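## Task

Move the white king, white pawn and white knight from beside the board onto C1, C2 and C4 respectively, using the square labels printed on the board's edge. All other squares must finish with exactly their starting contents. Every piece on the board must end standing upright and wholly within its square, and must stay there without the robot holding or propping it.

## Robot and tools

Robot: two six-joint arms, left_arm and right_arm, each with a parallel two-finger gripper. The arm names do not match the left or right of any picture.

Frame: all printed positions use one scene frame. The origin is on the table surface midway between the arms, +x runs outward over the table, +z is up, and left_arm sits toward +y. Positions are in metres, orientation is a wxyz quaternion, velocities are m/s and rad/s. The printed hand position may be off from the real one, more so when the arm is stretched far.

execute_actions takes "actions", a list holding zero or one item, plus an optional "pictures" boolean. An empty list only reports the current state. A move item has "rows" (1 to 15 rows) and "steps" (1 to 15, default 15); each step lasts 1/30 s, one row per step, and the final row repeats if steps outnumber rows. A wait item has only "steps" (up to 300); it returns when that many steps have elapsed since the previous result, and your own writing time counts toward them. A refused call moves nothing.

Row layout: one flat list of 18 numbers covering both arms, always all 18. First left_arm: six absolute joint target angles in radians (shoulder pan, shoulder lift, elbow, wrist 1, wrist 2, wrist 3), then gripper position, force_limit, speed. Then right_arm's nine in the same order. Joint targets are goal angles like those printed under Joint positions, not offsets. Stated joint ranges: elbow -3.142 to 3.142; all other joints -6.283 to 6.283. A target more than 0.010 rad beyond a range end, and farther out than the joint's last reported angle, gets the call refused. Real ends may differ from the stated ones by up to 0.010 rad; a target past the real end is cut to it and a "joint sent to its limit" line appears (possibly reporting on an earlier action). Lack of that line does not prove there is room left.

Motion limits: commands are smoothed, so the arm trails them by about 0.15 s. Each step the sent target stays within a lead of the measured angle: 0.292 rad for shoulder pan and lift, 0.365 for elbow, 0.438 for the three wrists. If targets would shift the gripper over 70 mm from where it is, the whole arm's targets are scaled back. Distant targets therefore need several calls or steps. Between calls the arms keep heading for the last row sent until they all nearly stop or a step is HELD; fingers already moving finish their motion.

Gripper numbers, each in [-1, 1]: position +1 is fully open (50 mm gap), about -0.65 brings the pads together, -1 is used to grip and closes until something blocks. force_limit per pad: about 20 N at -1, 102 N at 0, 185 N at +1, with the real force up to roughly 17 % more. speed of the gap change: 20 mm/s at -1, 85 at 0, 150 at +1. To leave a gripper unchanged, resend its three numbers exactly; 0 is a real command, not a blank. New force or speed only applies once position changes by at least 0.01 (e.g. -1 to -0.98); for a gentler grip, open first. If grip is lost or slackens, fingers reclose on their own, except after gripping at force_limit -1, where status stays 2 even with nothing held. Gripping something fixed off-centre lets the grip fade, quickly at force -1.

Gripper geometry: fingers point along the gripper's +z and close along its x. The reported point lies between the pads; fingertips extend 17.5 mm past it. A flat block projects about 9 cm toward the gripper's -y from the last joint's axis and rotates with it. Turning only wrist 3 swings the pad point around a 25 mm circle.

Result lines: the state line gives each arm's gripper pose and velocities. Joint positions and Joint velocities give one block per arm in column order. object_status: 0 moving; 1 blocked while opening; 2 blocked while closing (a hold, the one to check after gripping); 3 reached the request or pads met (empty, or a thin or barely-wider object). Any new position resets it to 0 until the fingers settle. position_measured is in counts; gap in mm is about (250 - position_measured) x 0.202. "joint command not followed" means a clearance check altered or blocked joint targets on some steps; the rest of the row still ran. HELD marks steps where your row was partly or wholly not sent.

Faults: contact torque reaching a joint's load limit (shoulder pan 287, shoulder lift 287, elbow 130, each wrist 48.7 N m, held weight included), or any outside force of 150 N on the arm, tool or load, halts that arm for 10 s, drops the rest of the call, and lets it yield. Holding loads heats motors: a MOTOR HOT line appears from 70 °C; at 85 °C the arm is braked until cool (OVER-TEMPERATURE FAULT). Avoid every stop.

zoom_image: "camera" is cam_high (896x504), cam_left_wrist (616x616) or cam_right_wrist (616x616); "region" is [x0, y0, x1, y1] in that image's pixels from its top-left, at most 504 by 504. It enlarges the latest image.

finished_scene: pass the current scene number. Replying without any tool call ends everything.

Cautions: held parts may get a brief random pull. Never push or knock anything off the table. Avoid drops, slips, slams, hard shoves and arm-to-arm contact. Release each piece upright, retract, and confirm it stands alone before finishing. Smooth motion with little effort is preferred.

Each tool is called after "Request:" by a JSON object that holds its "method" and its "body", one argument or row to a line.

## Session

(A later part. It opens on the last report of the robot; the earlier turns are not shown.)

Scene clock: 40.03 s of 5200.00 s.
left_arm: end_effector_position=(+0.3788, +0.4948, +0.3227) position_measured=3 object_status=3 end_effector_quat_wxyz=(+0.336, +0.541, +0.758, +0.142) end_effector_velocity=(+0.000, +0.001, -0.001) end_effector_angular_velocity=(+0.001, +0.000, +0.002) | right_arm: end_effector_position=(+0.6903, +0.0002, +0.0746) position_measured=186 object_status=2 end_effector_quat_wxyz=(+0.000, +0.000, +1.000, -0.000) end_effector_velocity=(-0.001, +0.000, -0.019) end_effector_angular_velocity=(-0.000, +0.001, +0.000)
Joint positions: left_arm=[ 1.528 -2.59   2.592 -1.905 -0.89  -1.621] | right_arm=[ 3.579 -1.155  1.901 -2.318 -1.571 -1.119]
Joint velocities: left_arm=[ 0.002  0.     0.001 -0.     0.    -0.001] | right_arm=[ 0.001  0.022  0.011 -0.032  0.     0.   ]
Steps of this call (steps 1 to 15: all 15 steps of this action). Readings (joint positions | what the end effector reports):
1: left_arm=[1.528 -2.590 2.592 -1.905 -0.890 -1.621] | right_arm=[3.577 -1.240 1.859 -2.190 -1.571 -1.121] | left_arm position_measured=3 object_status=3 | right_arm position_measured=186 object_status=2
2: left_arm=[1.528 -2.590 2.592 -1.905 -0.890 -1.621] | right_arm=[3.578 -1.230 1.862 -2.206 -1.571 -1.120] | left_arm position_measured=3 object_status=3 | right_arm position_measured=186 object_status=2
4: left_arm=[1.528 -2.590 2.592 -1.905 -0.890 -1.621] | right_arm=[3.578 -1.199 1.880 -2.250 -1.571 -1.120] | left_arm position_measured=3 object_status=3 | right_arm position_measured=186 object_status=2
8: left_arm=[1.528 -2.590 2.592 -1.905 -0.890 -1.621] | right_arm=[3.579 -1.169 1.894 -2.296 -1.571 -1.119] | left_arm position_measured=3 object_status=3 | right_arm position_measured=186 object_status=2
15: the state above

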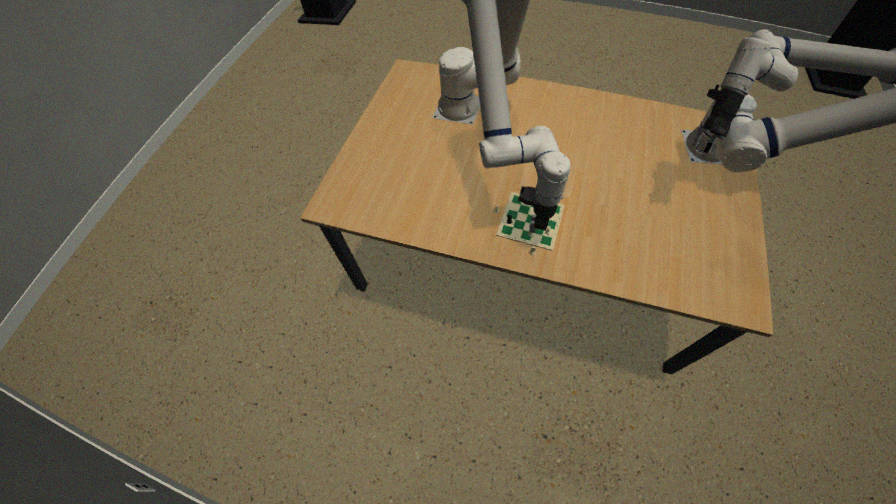

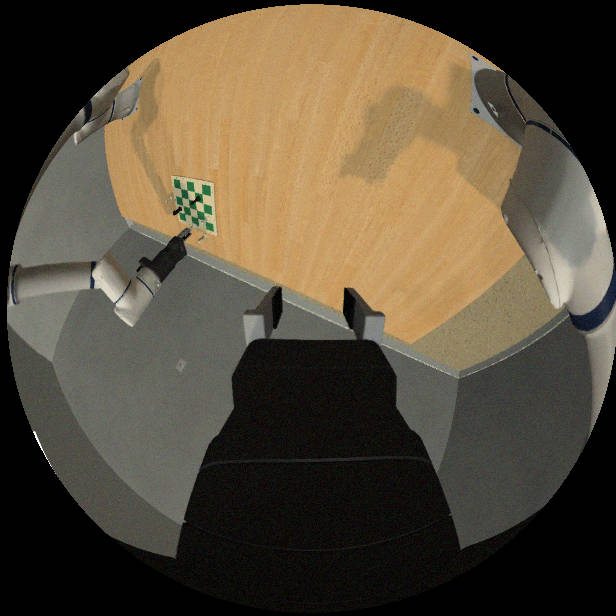

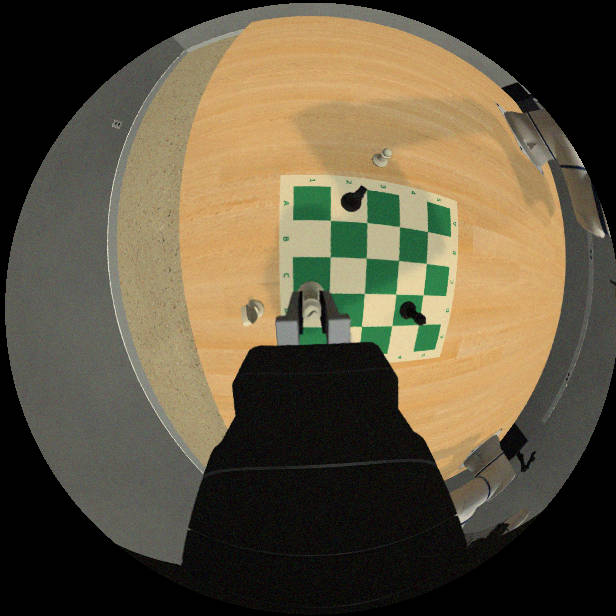

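Request:
{"method": "execute_actions", "body": {
  "actions": [
    {"rows":[[1.528,-2.59,2.592,-1.905,-0.89,-1.621,1,0,0,3.5623,-1.1482,1.9304,-2.3532,-1.571,-1.136,-1,-0.5,0]]}
  ]
}}

Request:
{"method": "zoom_image", "body": {
  "camera": "cam_right_wrist",
  "region": [220,240,400,360]
}}

Request:
{"method": "zoom_image", "body": {
  "camera": "cam_left_wrist",
  "region": [160,190,230,260]
}}

Scene clock: 43.87 s of 5200.00 s.
left_arm: end_effector_position=(+0.3788, +0.4948, +0.3227) position_measured=3 object_status=3 end_effector_quat_wxyz=(+0.336, +0.541, +0.758, +0.142) end_effector_velocity=(+0.000, +0.000, +0.000) end_effector_angular_velocity=(+0.001, -0.000, +0.000) | right_arm: end_effector_position=(+0.6892, -0.0143, +0.0586) position_measured=186 object_status=2 end_effector_quat_wxyz=(+0.000, +0.000, +1.000, -0.000) end_effector_velocity=(+0.001, -0.003, -0.002) end_effector_angular_velocity=(+0.000, -0.001, +0.000)
Joint positions: left_arm=[ 1.528 -2.59   2.592 -1.905 -0.89  -1.621] | right_arm=[ 3.563 -1.148  1.93  -2.352 -1.571 -1.136]
Joint velocities: left_arm=[ 0.     0.    -0.     0.001  0.001  0.   ] | right_arm=[-0.004  0.001  0.004 -0.007 -0.    -0.004]
Steps of this call (steps 1 to 15: the robot went on to your last target; steps 16 to 90: nothing new was sent; then 0.33 s passed at rest; steps 91 to 105: all 15 steps of this action). Readings (joint positions | what the end effector reports):
91: left_arm=[1.528 -2.590 2.592 -1.905 -0.890 -1.621] | right_arm=[3.579 -1.152 1.903 -2.322 -1.571 -1.119] | left_arm position_measured=3 object_status=3 | right_arm position_measured=186 object_status=2
92: left_arm=[1.528 -2.590 2.592 -1.905 -0.890 -1.621] | right_arm=[3.576 -1.152 1.907 -2.327 -1.571 -1.122] | left_arm position_measured=3 object_status=3 | right_arm position_measured=186 object_status=2
94: left_arm=[1.528 -2.590 2.592 -1.905 -0.890 -1.621] | right_arm=[3.570 -1.150 1.917 -2.338 -1.571 -1.128] | left_arm position_measured=3 object_status=3 | right_arm position_measured=186 object_status=2
98: left_arm=[1.528 -2.590 2.592 -1.905 -0.890 -1.621] | right_arm=[3.565 -1.149 1.926 -2.348 -1.571 -1.133] | left_arm position_measured=3 object_status=3 | right_arm position_measured=186 object_status=2
105: the state above

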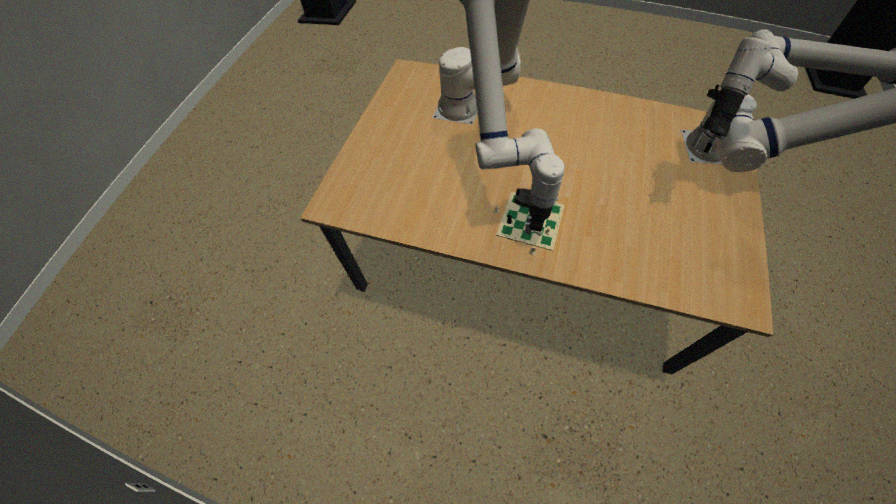

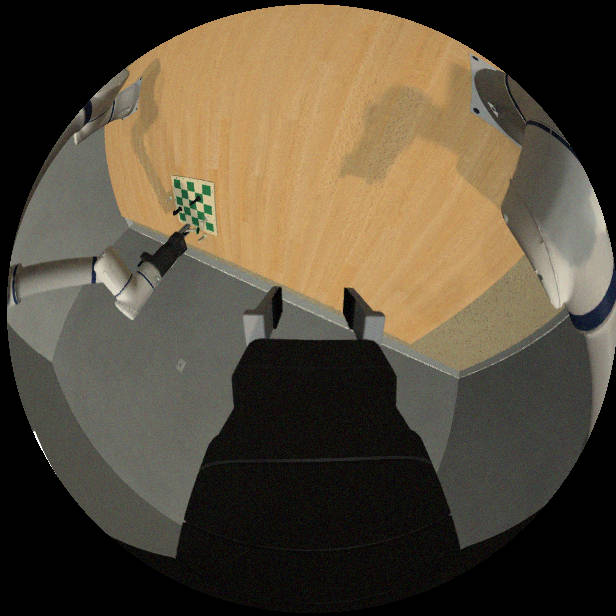

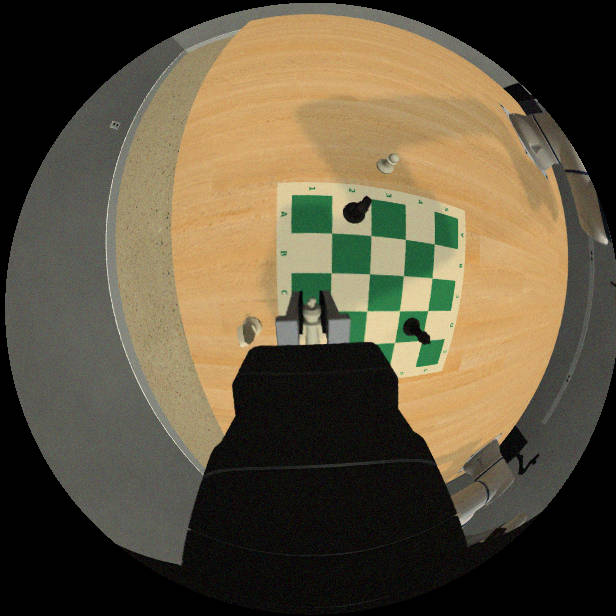

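Region (220, 240, 400, 360) of cam_right_wrist's 616x616 image, scaled by 2.800, with more detail than that image has.

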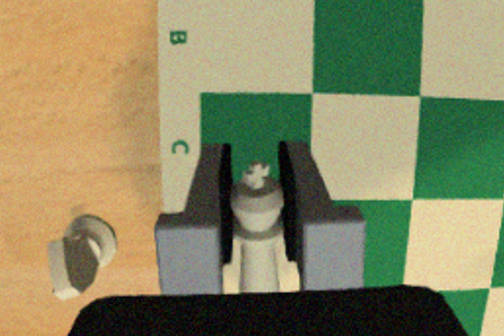

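Region (160, 190, 230, 260) of cam_left_wrist's 616x616 image, scaled by 7.200, with more detail than that image has.

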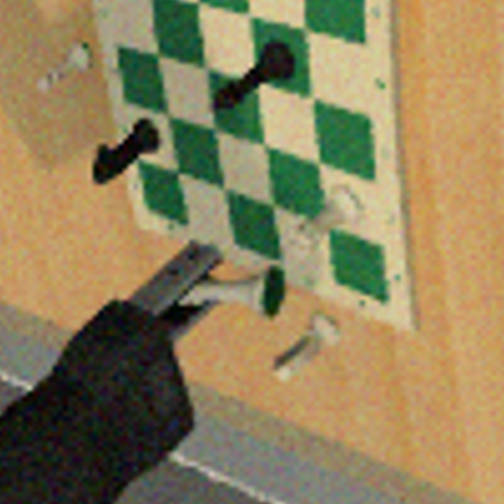

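Request:
{"method": "execute_actions", "body": {
  "actions": [
    {"rows":[[1.528,-2.59,2.592,-1.905,-0.89,-1.621,1,0,0,3.579,-1.2367,1.854,-2.1883,-1.571,-1.571,-1,-0.5,0]]}
  ],
  "pictures": false
}}

Request:
{"method": "execute_actions", "body": {
  "actions": [
    {"rows":[[1.528,-2.59,2.592,-1.905,-0.89,-1.621,1,0,0,3.8245,-1.0166,1.9578,-2.5122,-2.421,-1.571,-1,-0.5,0]]}
  ],
  "pictures": false
}}

Request:
{"method": "execute_actions", "body": {
  "actions": [
    {"steps":30}
  ]
}}

Request:
{"method": "zoom_image", "body": {
  "camera": "cam_high",
  "region": [480,180,600,270]
}}

Scene clock: 52.57 s of 5200.00 s.
left_arm: end_effector_position=(+0.3788, +0.4948, +0.3227) position_measured=3 object_status=3 end_effector_quat_wxyz=(+0.336, +0.541, +0.758, +0.142) end_effector_velocity=(-0.000, +0.000, -0.000) end_effector_angular_velocity=(-0.001, +0.000, +0.001) | right_arm: end_effector_position=(+0.7006, +0.0018, +0.1456) position_measured=186 object_status=2 end_effector_quat_wxyz=(+0.000, -0.213, +0.977, -0.000) end_effector_velocity=(+0.002, +0.006, +0.035) end_effector_angular_velocity=(+0.000, -0.001, +0.166)
Joint positions: left_arm=[ 1.528 -2.59   2.592 -1.905 -0.89  -1.621] | right_arm=[ 3.578 -1.232  1.858 -2.196 -1.571 -1.55 ]
Joint velocities: left_arm=[-0.    -0.001  0.001 -0.    -0.    -0.001] | right_arm=[ 0.006 -0.033 -0.029  0.06  -0.    -0.159]
Steps of this call (steps 1 to 15: the robot went on to your last target; steps 16 to 90: nothing new was sent; then 5.20 s passed at rest; steps 91 to 105: all 15 steps of this action). Readings (joint positions | what the end effector reports):
91: left_arm=[1.528 -2.590 2.592 -1.905 -0.890 -1.621] | right_arm=[3.562 -1.148 1.930 -2.353 -1.571 -1.137] | left_arm position_measured=3 object_status=3 | right_arm position_measured=186 object_status=2
92: left_arm=[1.528 -2.590 2.592 -1.905 -0.890 -1.621] | right_arm=[3.563 -1.151 1.928 -2.346 -1.571 -1.156] | left_arm position_measured=3 object_status=3 | right_arm position_measured=186 object_status=2
94: left_arm=[1.528 -2.590 2.592 -1.905 -0.890 -1.621] | right_arm=[3.566 -1.169 1.912 -2.313 -1.571 -1.242] | left_arm position_measured=3 object_status=3 | right_arm position_measured=186 object_status=2
98: left_arm=[1.528 -2.590 2.592 -1.905 -0.890 -1.621] | right_arm=[3.574 -1.211 1.876 -2.237 -1.571 -1.443] | left_arm position_measured=3 object_status=3 | right_arm position_measured=186 object_status=2
105: the state above

Scene clock: 53.07 s of 5200.00 s.
left_arm: end_effector_position=(+0.3788, +0.4948, +0.3227) position_measured=3 object_status=3 end_effector_quat_wxyz=(+0.336, +0.541, +0.758, +0.142) end_effector_velocity=(+0.000, +0.000, +0.001) end_effector_angular_velocity=(-0.001, -0.000, +0.001) | right_arm: end_effector_position=(+0.6915, -0.0162, +0.0664) position_measured=186 object_status=2 end_effector_quat_wxyz=(+0.119, -0.310, +0.881, -0.337) end_effector_velocity=(+0.036, -0.064, +0.092) end_effector_angular_velocity=(-0.713, -0.569, +0.149)
Joint positions: left_arm=[ 1.528 -2.59   2.592 -1.905 -0.89  -1.621] | right_arm=[ 3.806 -1.033  1.95  -2.488 -2.301 -1.57 ]
Joint velocities: left_arm=[ 0.001 -0.    -0.    -0.     0.    -0.   ] | right_arm=[ 0.143  0.126  0.059 -0.186 -0.913 -0.008]
Steps of this call (steps 1 to 15: all 15 steps of this action). Readings (joint positions | what the end effector reports):
1: left_arm=[1.528 -2.590 2.592 -1.905 -0.890 -1.621] | right_arm=[3.579 -1.233 1.857 -2.195 -1.572 -1.555] | left_arm position_measured=3 object_status=3 | right_arm position_measured=186 object_status=2
2: left_arm=[1.528 -2.590 2.592 -1.905 -0.890 -1.621] | right_arm=[3.588 -1.226 1.859 -2.207 -1.589 -1.557] | left_arm position_measured=3 object_status=3 | right_arm position_measured=186 object_status=2
4: left_arm=[1.528 -2.590 2.592 -1.905 -0.890 -1.621] | right_arm=[3.625 -1.193 1.876 -2.253 -1.655 -1.559] | left_arm position_measured=3 object_status=3 | right_arm position_measured=186 object_status=2
8: left_arm=[1.528 -2.590 2.592 -1.905 -0.890 -1.621] | right_arm=[3.712 -1.116 1.911 -2.366 -1.859 -1.564] | left_arm position_measured=3 object_status=3 | right_arm position_measured=186 object_status=2
15: the state above

Scene clock: 54.07 s of 5200.00 s.
left_arm: end_effector_position=(+0.3788, +0.4948, +0.3227) position_measured=3 object_status=3 end_effector_quat_wxyz=(+0.336, +0.541, +0.758, +0.142) end_effector_velocity=(+0.000, -0.000, +0.002) end_effector_angular_velocity=(-0.003, +0.000, +0.001) | right_arm: end_effector_position=(+0.6953, -0.0234, +0.0797) position_measured=186 object_status=2 end_effector_quat_wxyz=(+0.141, -0.311, +0.856, -0.388) end_effector_velocity=(+0.000, +0.000, +0.001) end_effector_angular_velocity=(+0.001, -0.001, -0.000)
Joint positions: left_arm=[ 1.528 -2.59   2.592 -1.905 -0.89  -1.621] | right_arm=[ 3.824 -1.017  1.958 -2.512 -2.421 -1.571]
Joint velocities: left_arm=[ 0.001  0.    -0.002 -0.    -0.    -0.001] | right_arm=[-0.    -0.001 -0.    -0.     0.     0.   ]
Steps of this call (steps 1 to 30: the robot went on to your last target). Readings (joint positions | what the end effector reports):
1: left_arm=[1.528 -2.590 2.592 -1.905 -0.890 -1.621] | right_arm=[3.810 -1.029 1.952 -2.493 -2.328 -1.570] | left_arm position_measured=3 object_status=3 | right_arm position_measured=186 object_status=2
2: left_arm=[1.528 -2.590 2.592 -1.905 -0.890 -1.621] | right_arm=[3.813 -1.027 1.953 -2.498 -2.350 -1.570] | left_arm position_measured=3 object_status=3 | right_arm position_measured=186 object_status=2
4: left_arm=[1.528 -2.590 2.592 -1.905 -0.890 -1.621] | right_arm=[3.818 -1.023 1.955 -2.504 -2.378 -1.571] | left_arm position_measured=3 object_status=3 | right_arm position_measured=186 object_status=2
8: left_arm=[1.528 -2.590 2.592 -1.905 -0.890 -1.621] | right_arm=[3.822 -1.019 1.957 -2.509 -2.406 -1.571] | left_arm position_measured=3 object_status=3 | right_arm position_measured=186 object_status=2
30: the state above
All arms were judged still, so your last target was given up. Only a new action makes them travel on or press farther. Fingers that are still opening or closing keep moving.

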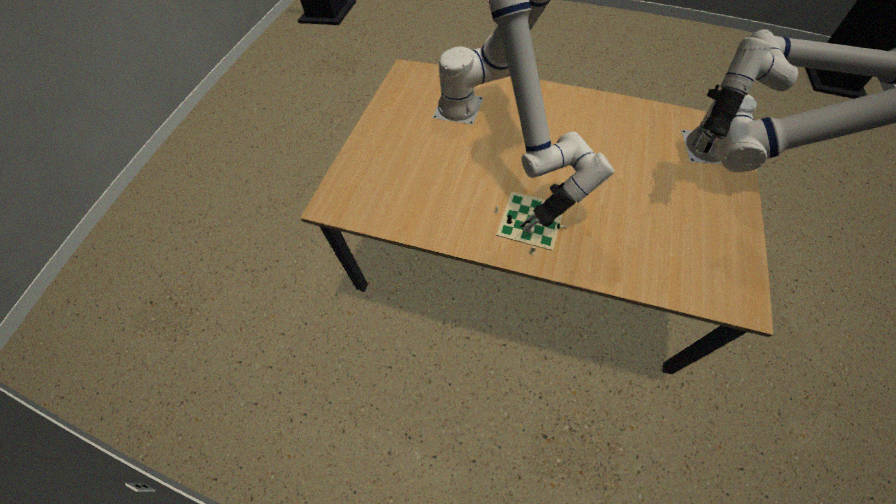

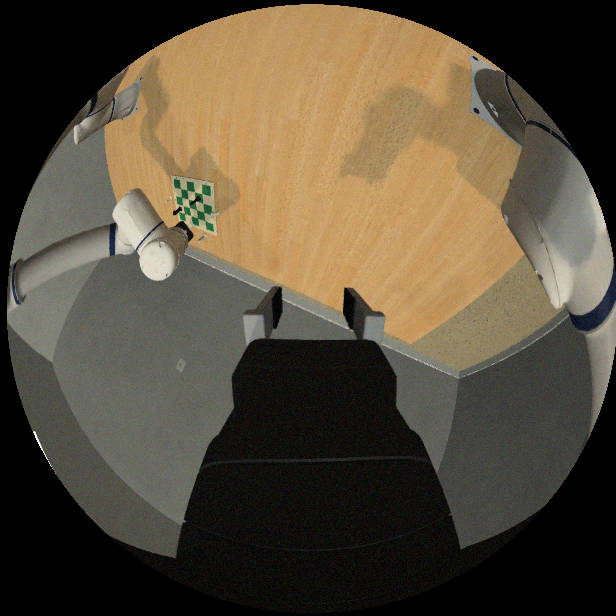

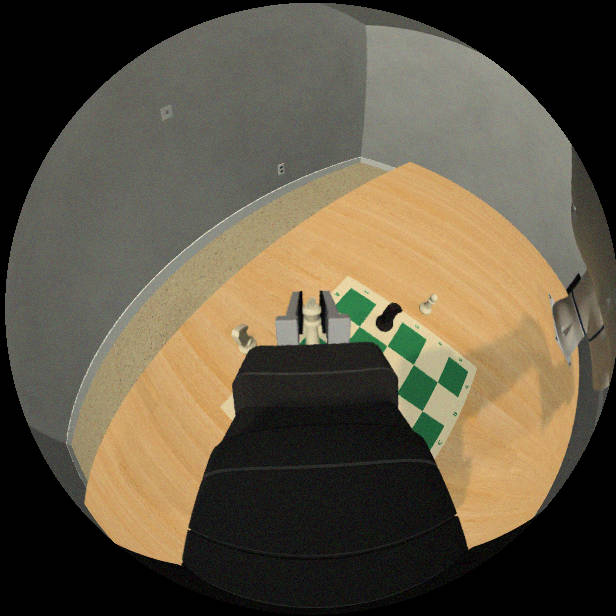

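Region (480, 180, 600, 270) of cam_high's 896x504 image, scaled by 4.200, with more detail than that image has; it fills the top 378 rows of this view, and the rest is white.

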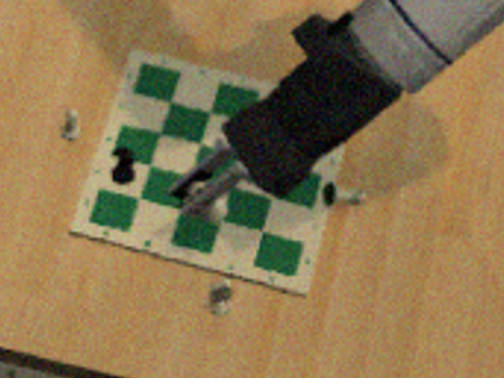

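Request:
{"method": "execute_actions", "body": {
  "actions": [
    {"rows":[[1.528,-2.59,2.592,-1.905,-0.89,-1.621,1,0,0,3.865,-0.9238,1.9777,-2.6249,-2.671,-1.571,-1,-0.5,0]]}
  ]
}}

Request:
{"method": "zoom_image", "body": {
  "camera": "cam_high",
  "region": [490,195,580,260]
}}

Request:
{"method": "zoom_image", "body": {
  "camera": "cam_right_wrist",
  "region": [220,270,400,380]
}}

Scene clock: 62.17 s of 5200.00 s.
left_arm: end_effector_position=(+0.3788, +0.4948, +0.3227) position_measured=3 object_status=3 end_effector_quat_wxyz=(+0.336, +0.541, +0.758, +0.142) end_effector_velocity=(-0.000, -0.000, -0.000) end_effector_angular_velocity=(-0.001, +0.001, -0.000) | right_arm: end_effector_position=(+0.6957, -0.0292, +0.0766) position_measured=186 object_status=2 end_effector_quat_wxyz=(+0.187, -0.307, +0.798, -0.484) end_effector_velocity=(-0.002, -0.000, +0.001) end_effector_angular_velocity=(-0.048, -0.046, +0.011)
Joint positions: left_arm=[ 1.528 -2.59   2.592 -1.905 -0.89  -1.621] | right_arm=[ 3.864 -0.927  1.977 -2.621 -2.662 -1.571]
Joint velocities: left_arm=[-0.001  0.     0.    -0.    -0.    -0.001] | right_arm=[ 0.011  0.024  0.005 -0.03  -0.066  0.001]
Steps of this call (steps 1 to 90: nothing new was sent; then 4.60 s passed at rest; steps 91 to 105: all 15 steps of this action). Readings (joint positions | what the end effector reports):
91: left_arm=[1.528 -2.590 2.592 -1.905 -0.890 -1.621] | right_arm=[3.825 -1.016 1.958 -2.513 -2.422 -1.571] | left_arm position_measured=3 object_status=3 | right_arm position_measured=186 object_status=2
92: left_arm=[1.528 -2.590 2.592 -1.905 -0.890 -1.621] | right_arm=[3.827 -1.010 1.959 -2.521 -2.440 -1.571] | left_arm position_measured=3 object_status=3 | right_arm position_measured=186 object_status=2
94: left_arm=[1.528 -2.590 2.592 -1.905 -0.890 -1.621] | right_arm=[3.841 -0.980 1.966 -2.557 -2.521 -1.571] | left_arm position_measured=3 object_status=3 | right_arm position_measured=186 object_status=2
98: left_arm=[1.528 -2.590 2.592 -1.905 -0.890 -1.621] | right_arm=[3.856 -0.943 1.973 -2.601 -2.618 -1.571] | left_arm position_measured=3 object_status=3 | right_arm position_measured=186 object_status=2
105: the state above

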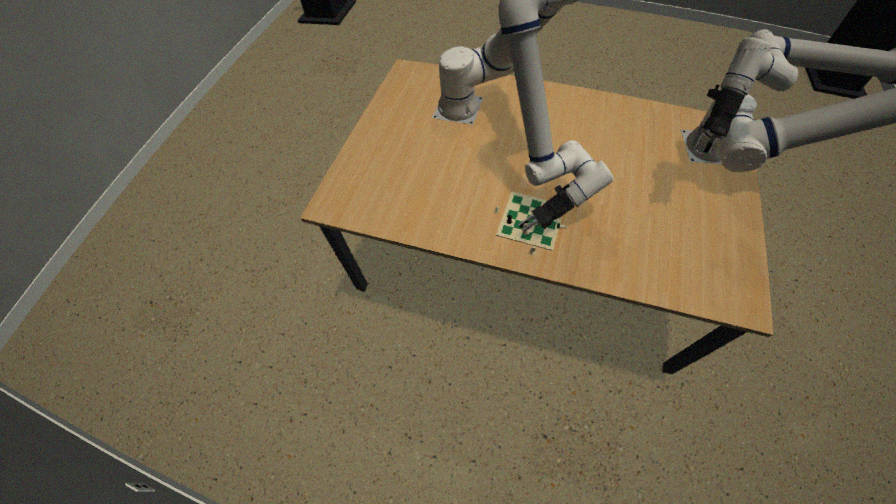

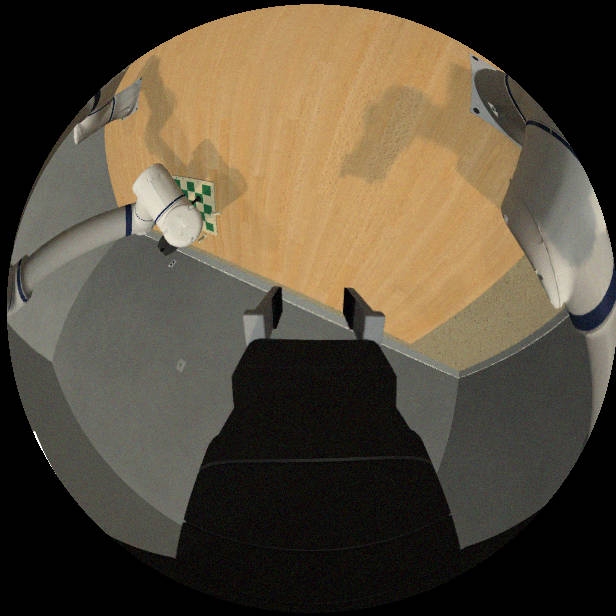

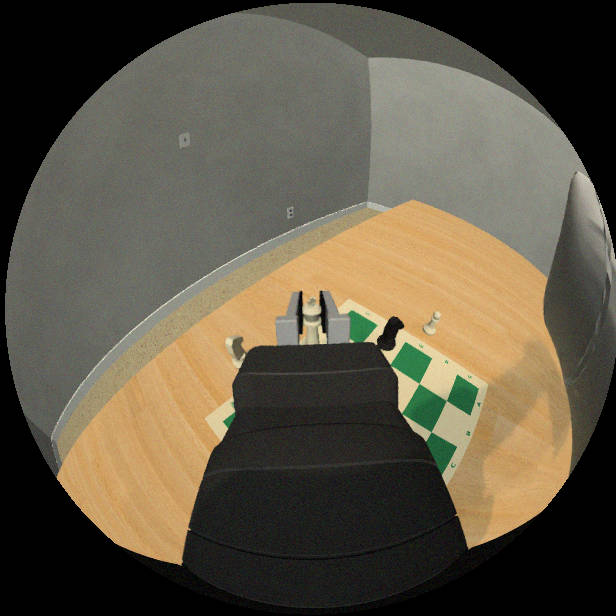

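Region (490, 195, 580, 260) of cam_high's 896x504 image, scaled by 5.600, with more detail than that image has.

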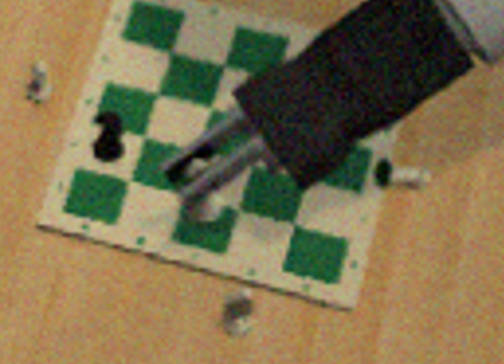

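Region (220, 270, 400, 380) of cam_right_wrist's 616x616 image, scaled by 2.800, with more detail than that image has.

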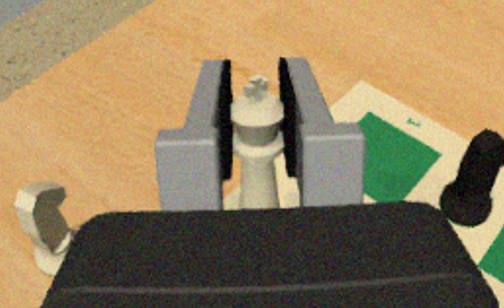

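Request:
{"method": "execute_actions", "body": {
  "actions": [
    {"rows":[[1.528,-2.59,2.592,-1.905,-0.89,-1.621,1,0,0,3.869,-0.891,1.9777,-2.6577,-2.671,-1.571,-1,-0.5,0]]}
  ]
}}

Request:
{"method": "zoom_image", "body": {
  "camera": "cam_high",
  "region": [500,205,560,255]
}}

Scene clock: 66.20 s of 5200.00 s.
left_arm: end_effector_position=(+0.3788, +0.4948, +0.3227) position_measured=3 object_status=3 end_effector_quat_wxyz=(+0.336, +0.541, +0.758, +0.142) end_effector_velocity=(+0.000, +0.000, +0.000) end_effector_angular_velocity=(-0.001, -0.000, +0.001) | right_arm: end_effector_position=(+0.6935, -0.0271, +0.0562) position_measured=186 object_status=2 end_effector_quat_wxyz=(+0.190, -0.309, +0.795, -0.487) end_effector_velocity=(-0.001, +0.001, -0.007) end_effector_angular_velocity=(+0.001, +0.004, +0.001)
Joint positions: left_arm=[ 1.528 -2.59   2.592 -1.905 -0.89  -1.621] | right_arm=[ 3.869 -0.892  1.977 -2.657 -2.671 -1.571]
Joint velocities: left_arm=[ 0.001  0.    -0.    -0.001  0.    -0.001] | right_arm=[ 0.001  0.009 -0.    -0.007  0.004  0.   ]
Steps of this call (steps 1 to 15: the robot went on to your last target; steps 16 to 90: nothing new was sent; then 0.53 s passed at rest; steps 91 to 105: all 15 steps of this action). Readings (joint positions | what the end effector reports):
91: left_arm=[1.528 -2.590 2.592 -1.905 -0.890 -1.621] | right_arm=[3.865 -0.924 1.978 -2.625 -2.671 -1.571] | left_arm position_measured=3 object_status=3 | right_arm position_measured=186 object_status=2
92: left_arm=[1.528 -2.590 2.592 -1.905 -0.890 -1.621] | right_arm=[3.866 -0.919 1.978 -2.631 -2.671 -1.571] | left_arm position_measured=3 object_status=3 | right_arm position_measured=186 object_status=2
94: left_arm=[1.528 -2.590 2.592 -1.905 -0.890 -1.621] | right_arm=[3.867 -0.907 1.978 -2.642 -2.671 -1.571] | left_arm position_measured=3 object_status=3 | right_arm position_measured=186 object_status=2
98: left_arm=[1.528 -2.590 2.592 -1.905 -0.890 -1.621] | right_arm=[3.868 -0.897 1.978 -2.652 -2.671 -1.571] | left_arm position_measured=3 object_status=3 | right_arm position_measured=186 object_status=2
105: the state above

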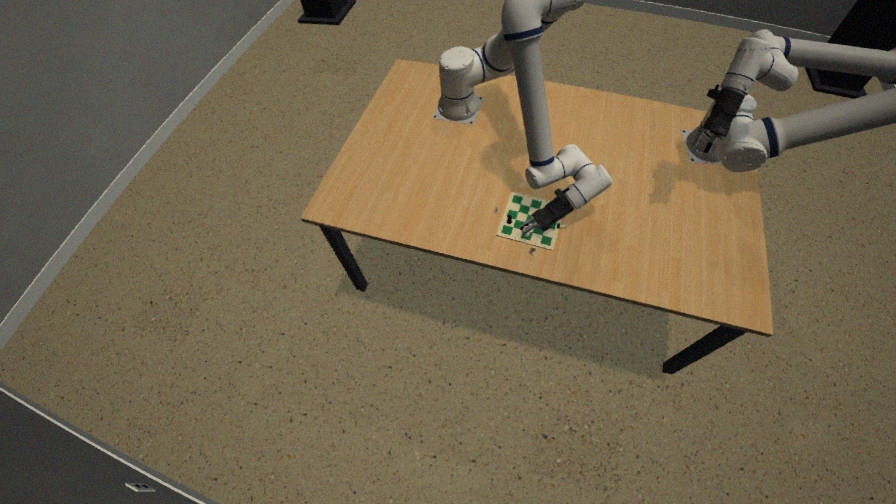

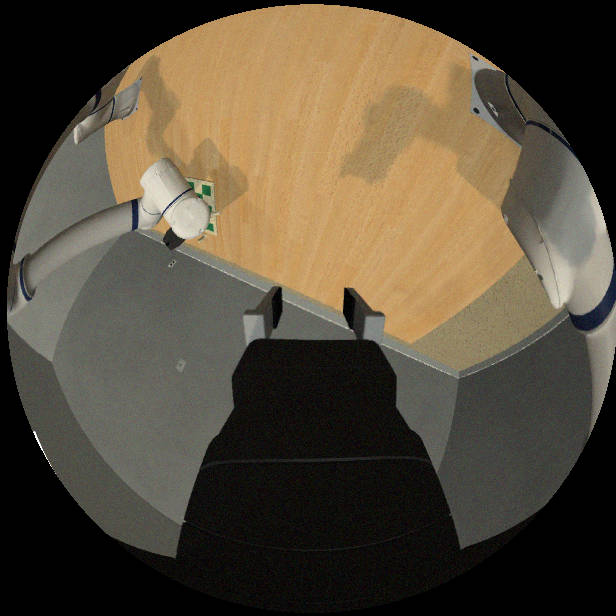

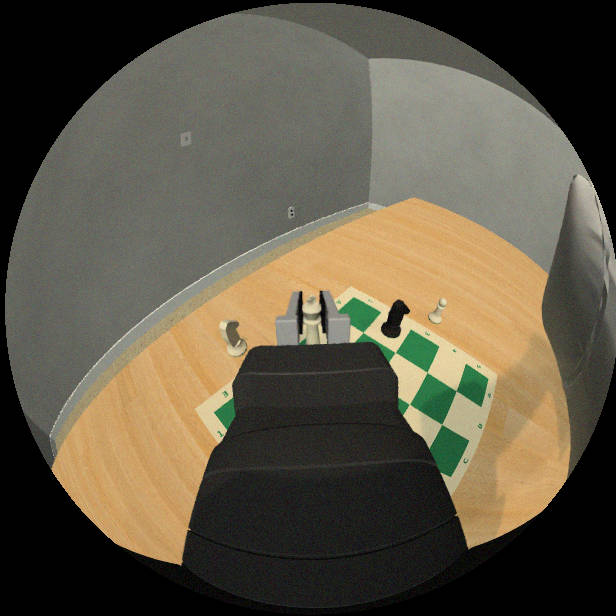

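Region (500, 205, 560, 255) of cam_high's 896x504 image, scaled by 8.400, with more detail than that image has.

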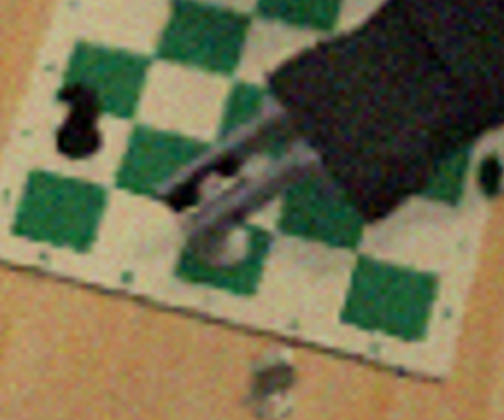

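Request:
{"method": "execute_actions", "body": {
  "actions": [
    {"rows":[[1.528,-2.59,2.592,-1.905,-0.89,-1.621,1,0,0,3.867,-0.884,1.9687,-2.6557,-2.671,-1.571,-1,-0.5,0]]}
  ],
  "pictures": false
}}

Request:
{"method": "execute_actions", "body": {
  "actions": [
    {"rows":[[1.528,-2.59,2.592,-1.905,-0.89,-1.621,1,0,0,3.867,-0.884,1.9687,-2.6557,-2.671,-1.571,0.6,-0.5,0]]}
  ],
  "pictures": false
}}

Request:
{"method": "execute_actions", "body": {
  "actions": [
    {"rows":[[1.528,-2.59,2.592,-1.905,-0.89,-1.621,1,0,0,3.867,-1.15,1.9,-2.321,-2.671,-1.571,0.6,-0.5,0]]}
  ],
  "pictures": false
}}

Request:
{"method": "execute_actions", "body": {
  "actions": [
    {"rows":[[1.528,-2.59,2.592,-1.905,-0.89,-1.621,1,0,0,3.7,-1.3,1.854,-2.125,-1.571,-0.998,0.6,-0.5,0]]}
  ],
  "pictures": false
}}

Request:
{"method": "execute_actions", "body": {
  "actions": [
    {"steps":35}
  ]
}}

Request:
{"method": "zoom_image", "body": {
  "camera": "cam_right_wrist",
  "region": [220,150,420,350]
}}

Scene clock: 75.53 s of 5200.00 s.
left_arm: end_effector_position=(+0.3788, +0.4948, +0.3227) position_measured=3 object_status=3 end_effector_quat_wxyz=(+0.336, +0.541, +0.758, +0.142) end_effector_velocity=(+0.000, -0.000, +0.000) end_effector_angular_velocity=(-0.001, -0.000, +0.000) | right_arm: end_effector_position=(+0.6972, -0.0255, +0.0531) position_measured=186 object_status=2 end_effector_quat_wxyz=(+0.189, -0.308, +0.795, -0.487) end_effector_velocity=(+0.001, +0.001, -0.001) end_effector_angular_velocity=(+0.001, -0.000, -0.000)
Joint positions: left_arm=[ 1.528 -2.59   2.592 -1.905 -0.89  -1.621] | right_arm=[ 3.867 -0.884  1.969 -2.656 -2.671 -1.571]
Joint velocities: left_arm=[-0.    -0.    -0.     0.     0.    -0.001] | right_arm=[-0.     0.002 -0.003  0.     0.001  0.   ]
Steps of this call (steps 1 to 15: the robot went on to your last target; steps 16 to 90: nothing new was sent; then 5.83 s passed at rest; steps 91 to 105: all 15 steps of this action). Readings (joint positions | what the end effector reports):
91: left_arm=[1.528 -2.590 2.592 -1.905 -0.890 -1.621] | right_arm=[3.869 -0.891 1.978 -2.658 -2.671 -1.571] | left_arm position_measured=3 object_status=3 | right_arm position_measured=186 object_status=2
92: left_arm=[1.528 -2.590 2.592 -1.905 -0.890 -1.621] | right_arm=[3.869 -0.890 1.977 -2.658 -2.671 -1.571] | left_arm position_measured=3 object_status=3 | right_arm position_measured=186 object_status=2
94: left_arm=[1.528 -2.590 2.592 -1.905 -0.890 -1.621] | right_arm=[3.868 -0.887 1.973 -2.657 -2.671 -1.571] | left_arm position_measured=3 object_status=3 | right_arm position_measured=186 object_status=2
98: left_arm=[1.528 -2.590 2.592 -1.905 -0.890 -1.621] | right_arm=[3.867 -0.885 1.970 -2.656 -2.671 -1.571] | left_arm position_measured=3 object_status=3 | right_arm position_measured=186 object_status=2
105: the state above

Scene clock: 76.03 s of 5200.00 s.
left_arm: end_effector_position=(+0.3788, +0.4948, +0.3227) position_measured=3 object_status=3 end_effector_quat_wxyz=(+0.336, +0.541, +0.758, +0.142) end_effector_velocity=(-0.000, -0.000, -0.000) end_effector_angular_velocity=(+0.001, +0.000, -0.000) | right_arm: end_effector_position=(+0.6973, -0.0255, +0.0530) position_measured=63 object_status=0 end_effector_quat_wxyz=(+0.189, -0.308, +0.795, -0.487) end_effector_velocity=(+0.000, -0.000, +0.000) end_effector_angular_velocity=(+0.000, -0.000, -0.000)
Joint positions: left_arm=[ 1.528 -2.59   2.592 -1.905 -0.89  -1.621] | right_arm=[ 3.867 -0.884  1.969 -2.656 -2.671 -1.571]
Joint velocities: left_arm=[ 0.  0.  0. -0. -0.  0.] | right_arm=[-0. -0.  0.  0.  0.  0.]
Steps of this call (steps 1 to 15: all 15 steps of this action). Readings (joint positions | what the end effector reports):
1: left_arm=[1.528 -2.590 2.592 -1.905 -0.890 -1.621] | right_arm=[3.867 -0.884 1.969 -2.656 -2.671 -1.571] | left_arm position_measured=3 object_status=3 | right_arm position_measured=182 object_status=0
2: left_arm=[1.528 -2.590 2.592 -1.905 -0.890 -1.621] | right_arm=[3.867 -0.884 1.969 -2.655 -2.670 -1.571] | left_arm position_measured=3 object_status=3 | right_arm position_measured=168 object_status=0
4: left_arm=[1.528 -2.590 2.592 -1.905 -0.890 -1.621] | right_arm=[3.867 -0.884 1.969 -2.655 -2.670 -1.571] | left_arm position_measured=3 object_status=3 | right_arm position_measured=140 object_status=0
8: left_arm=[1.528 -2.590 2.592 -1.905 -0.890 -1.621] | right_arm=[3.867 -0.884 1.969 -2.656 -2.671 -1.571] | left_arm position_measured=3 object_status=3 | right_arm position_measured=84 object_status=0
15: the state above

Scene clock: 76.53 s of 5200.00 s.
left_arm: end_effector_position=(+0.3788, +0.4948, +0.3227) position_measured=3 object_status=3 end_effector_quat_wxyz=(+0.336, +0.541, +0.758, +0.142) end_effector_velocity=(-0.000, -0.000, -0.001) end_effector_angular_velocity=(+0.001, +0.000, +0.000) | right_arm: end_effector_position=(+0.7082, -0.0156, +0.2219) position_measured=63 object_status=3 end_effector_quat_wxyz=(+0.189, -0.308, +0.795, -0.487) end_effector_velocity=(-0.006, -0.005, +0.260) end_effector_angular_velocity=(+0.008, -0.010, +0.000)
Joint positions: left_arm=[ 1.528 -2.59   2.592 -1.905 -0.89  -1.621] | right_arm=[ 3.867 -1.108  1.911 -2.375 -2.671 -1.571]
Joint velocities: left_arm=[-0.     0.     0.001 -0.     0.    -0.   ] | right_arm=[-0.    -0.331 -0.09   0.408 -0.    -0.001]
Steps of this call (steps 1 to 15: all 15 steps of this action). Readings (joint positions | what the end effector reports):
1: left_arm=[1.528 -2.590 2.592 -1.905 -0.890 -1.621] | right_arm=[3.867 -0.884 1.969 -2.655 -2.671 -1.571] | left_arm position_measured=3 object_status=3 | right_arm position_measured=63 object_status=3
2: left_arm=[1.528 -2.590 2.592 -1.905 -0.890 -1.621] | right_arm=[3.867 -0.895 1.967 -2.641 -2.671 -1.571] | left_arm position_measured=3 object_status=3 | right_arm position_measured=63 object_status=3
4: left_arm=[1.528 -2.590 2.592 -1.905 -0.890 -1.621] | right_arm=[3.867 -0.932 1.955 -2.597 -2.671 -1.571] | left_arm position_measured=3 object_status=3 | right_arm position_measured=63 object_status=3
8: left_arm=[1.528 -2.590 2.592 -1.905 -0.890 -1.621] | right_arm=[3.867 -0.998 1.939 -2.513 -2.671 -1.571] | left_arm position_measured=3 object_status=3 | right_arm position_measured=63 object_status=3
15: the state above

Scene clock: 77.03 s of 5200.00 s.
left_arm: end_effector_position=(+0.3788, +0.4948, +0.3227) position_measured=3 object_status=3 end_effector_quat_wxyz=(+0.336, +0.541, +0.758, +0.142) end_effector_velocity=(+0.000, +0.001, +0.001) end_effector_angular_velocity=(-0.000, -0.000, +0.002) | right_arm: end_effector_position=(+0.6530, +0.0021, +0.1994) position_measured=63 object_status=3 end_effector_quat_wxyz=(+0.077, -0.035, +0.989, -0.125) end_effector_velocity=(-0.208, +0.286, -0.101) end_effector_angular_velocity=(+1.269, +0.745, -0.342)
Joint positions: left_arm=[ 1.528 -2.59   2.592 -1.905 -0.89  -1.621] | right_arm=[ 3.714 -1.286  1.858 -2.143 -1.866 -1.055]
Joint velocities: left_arm=[ 0.002 -0.    -0.001  0.    -0.     0.   ] | right_arm=[-0.069 -0.07  -0.021  0.093  1.47   0.285]
Steps of this call (steps 1 to 15: all 15 steps of this action). Readings (joint positions | what the end effector reports):
1: left_arm=[1.528 -2.590 2.592 -1.905 -0.890 -1.621] | right_arm=[3.867 -1.118 1.908 -2.362 -2.670 -1.570] | left_arm position_measured=3 object_status=3 | right_arm position_measured=63 object_status=3
2: left_arm=[1.528 -2.590 2.592 -1.905 -0.890 -1.621] | right_arm=[3.860 -1.131 1.905 -2.344 -2.651 -1.552] | left_arm position_measured=3 object_status=3 | right_arm position_measured=63 object_status=3
4: left_arm=[1.528 -2.590 2.592 -1.905 -0.890 -1.621] | right_arm=[3.827 -1.169 1.893 -2.295 -2.565 -1.465] | left_arm position_measured=3 object_status=3 | right_arm position_measured=63 object_status=3
8: left_arm=[1.528 -2.590 2.592 -1.905 -0.890 -1.621] | right_arm=[3.750 -1.249 1.869 -2.192 -2.286 -1.206] | left_arm position_measured=3 object_status=3 | right_arm position_measured=63 object_status=3
15: the state above

Scene clock: 78.20 s of 5200.00 s.
left_arm: end_effector_position=(+0.3788, +0.4948, +0.3227) position_measured=3 object_status=3 end_effector_quat_wxyz=(+0.336, +0.541, +0.758, +0.142) end_effector_velocity=(+0.000, +0.000, +0.000) end_effector_angular_velocity=(-0.001, -0.000, +0.000) | right_arm: end_effector_position=(+0.6103, +0.0631, +0.1919) position_measured=63 object_status=3 end_effector_quat_wxyz=(+0.000, +0.000, +1.000, -0.000) end_effector_velocity=(+0.000, +0.000, -0.001) end_effector_angular_velocity=(-0.001, +0.000, -0.000)
Joint positions: left_arm=[ 1.528 -2.59   2.592 -1.905 -0.89  -1.621] | right_arm=[ 3.7   -1.3    1.854 -2.125 -1.571 -0.998]
Joint velocities: left_arm=[ 0.    -0.001 -0.     0.    -0.     0.   ] | right_arm=[-0.     0.001 -0.001  0.    -0.    -0.   ]
Steps of this call (steps 1 to 30: the robot went on to your last target; steps 31 to 35: nothing new was sent). Readings (joint positions | what the end effector reports):
1: left_arm=[1.528 -2.590 2.592 -1.905 -0.890 -1.621] | right_arm=[3.712 -1.288 1.858 -2.140 -1.816 -1.046] | left_arm position_measured=3 object_status=3 | right_arm position_measured=63 object_status=3
2: left_arm=[1.528 -2.590 2.592 -1.905 -0.890 -1.621] | right_arm=[3.709 -1.290 1.857 -2.137 -1.767 -1.036] | left_arm position_measured=3 object_status=3 | right_arm position_measured=63 object_status=3
4: left_arm=[1.528 -2.590 2.592 -1.905 -0.890 -1.621] | right_arm=[3.706 -1.294 1.856 -2.132 -1.688 -1.021] | left_arm position_measured=3 object_status=3 | right_arm position_measured=63 object_status=3
8: left_arm=[1.528 -2.590 2.592 -1.905 -0.890 -1.621] | right_arm=[3.702 -1.298 1.855 -2.128 -1.613 -1.006] | left_arm position_measured=3 object_status=3 | right_arm position_measured=63 object_status=3
35: the state above
All arms were judged still, so your last target was given up. Only a new action makes them travel on or press farther. Fingers that are still opening or closing keep moving.

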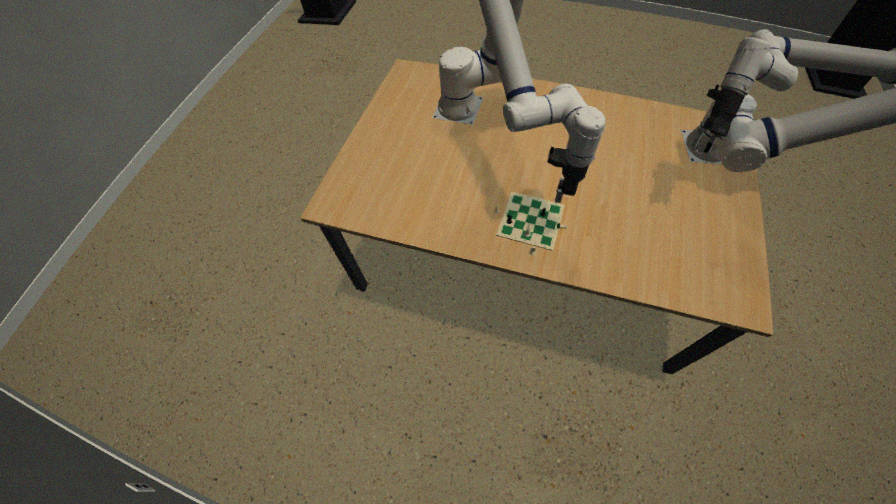

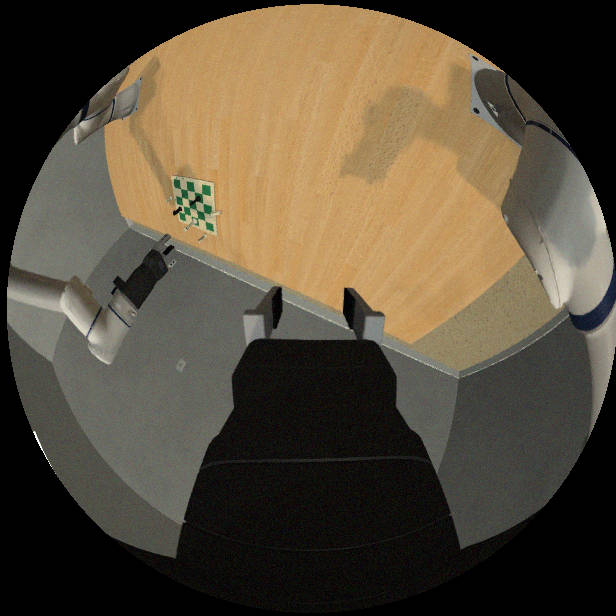

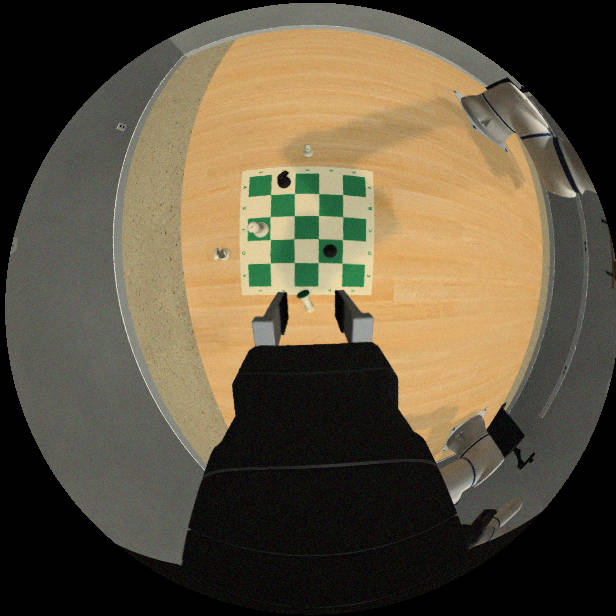

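Region (220, 150, 420, 350) of cam_right_wrist's 616x616 image, scaled by 2.520, with more detail than that image has.

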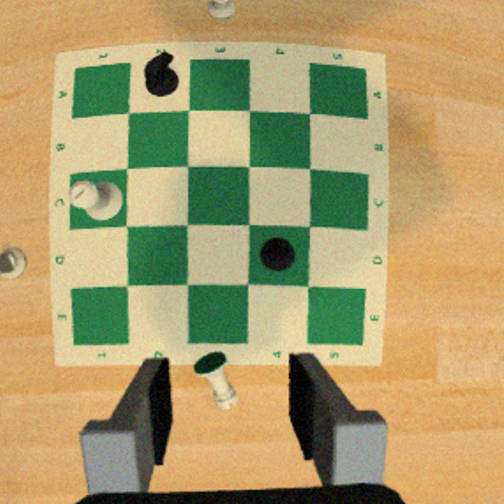

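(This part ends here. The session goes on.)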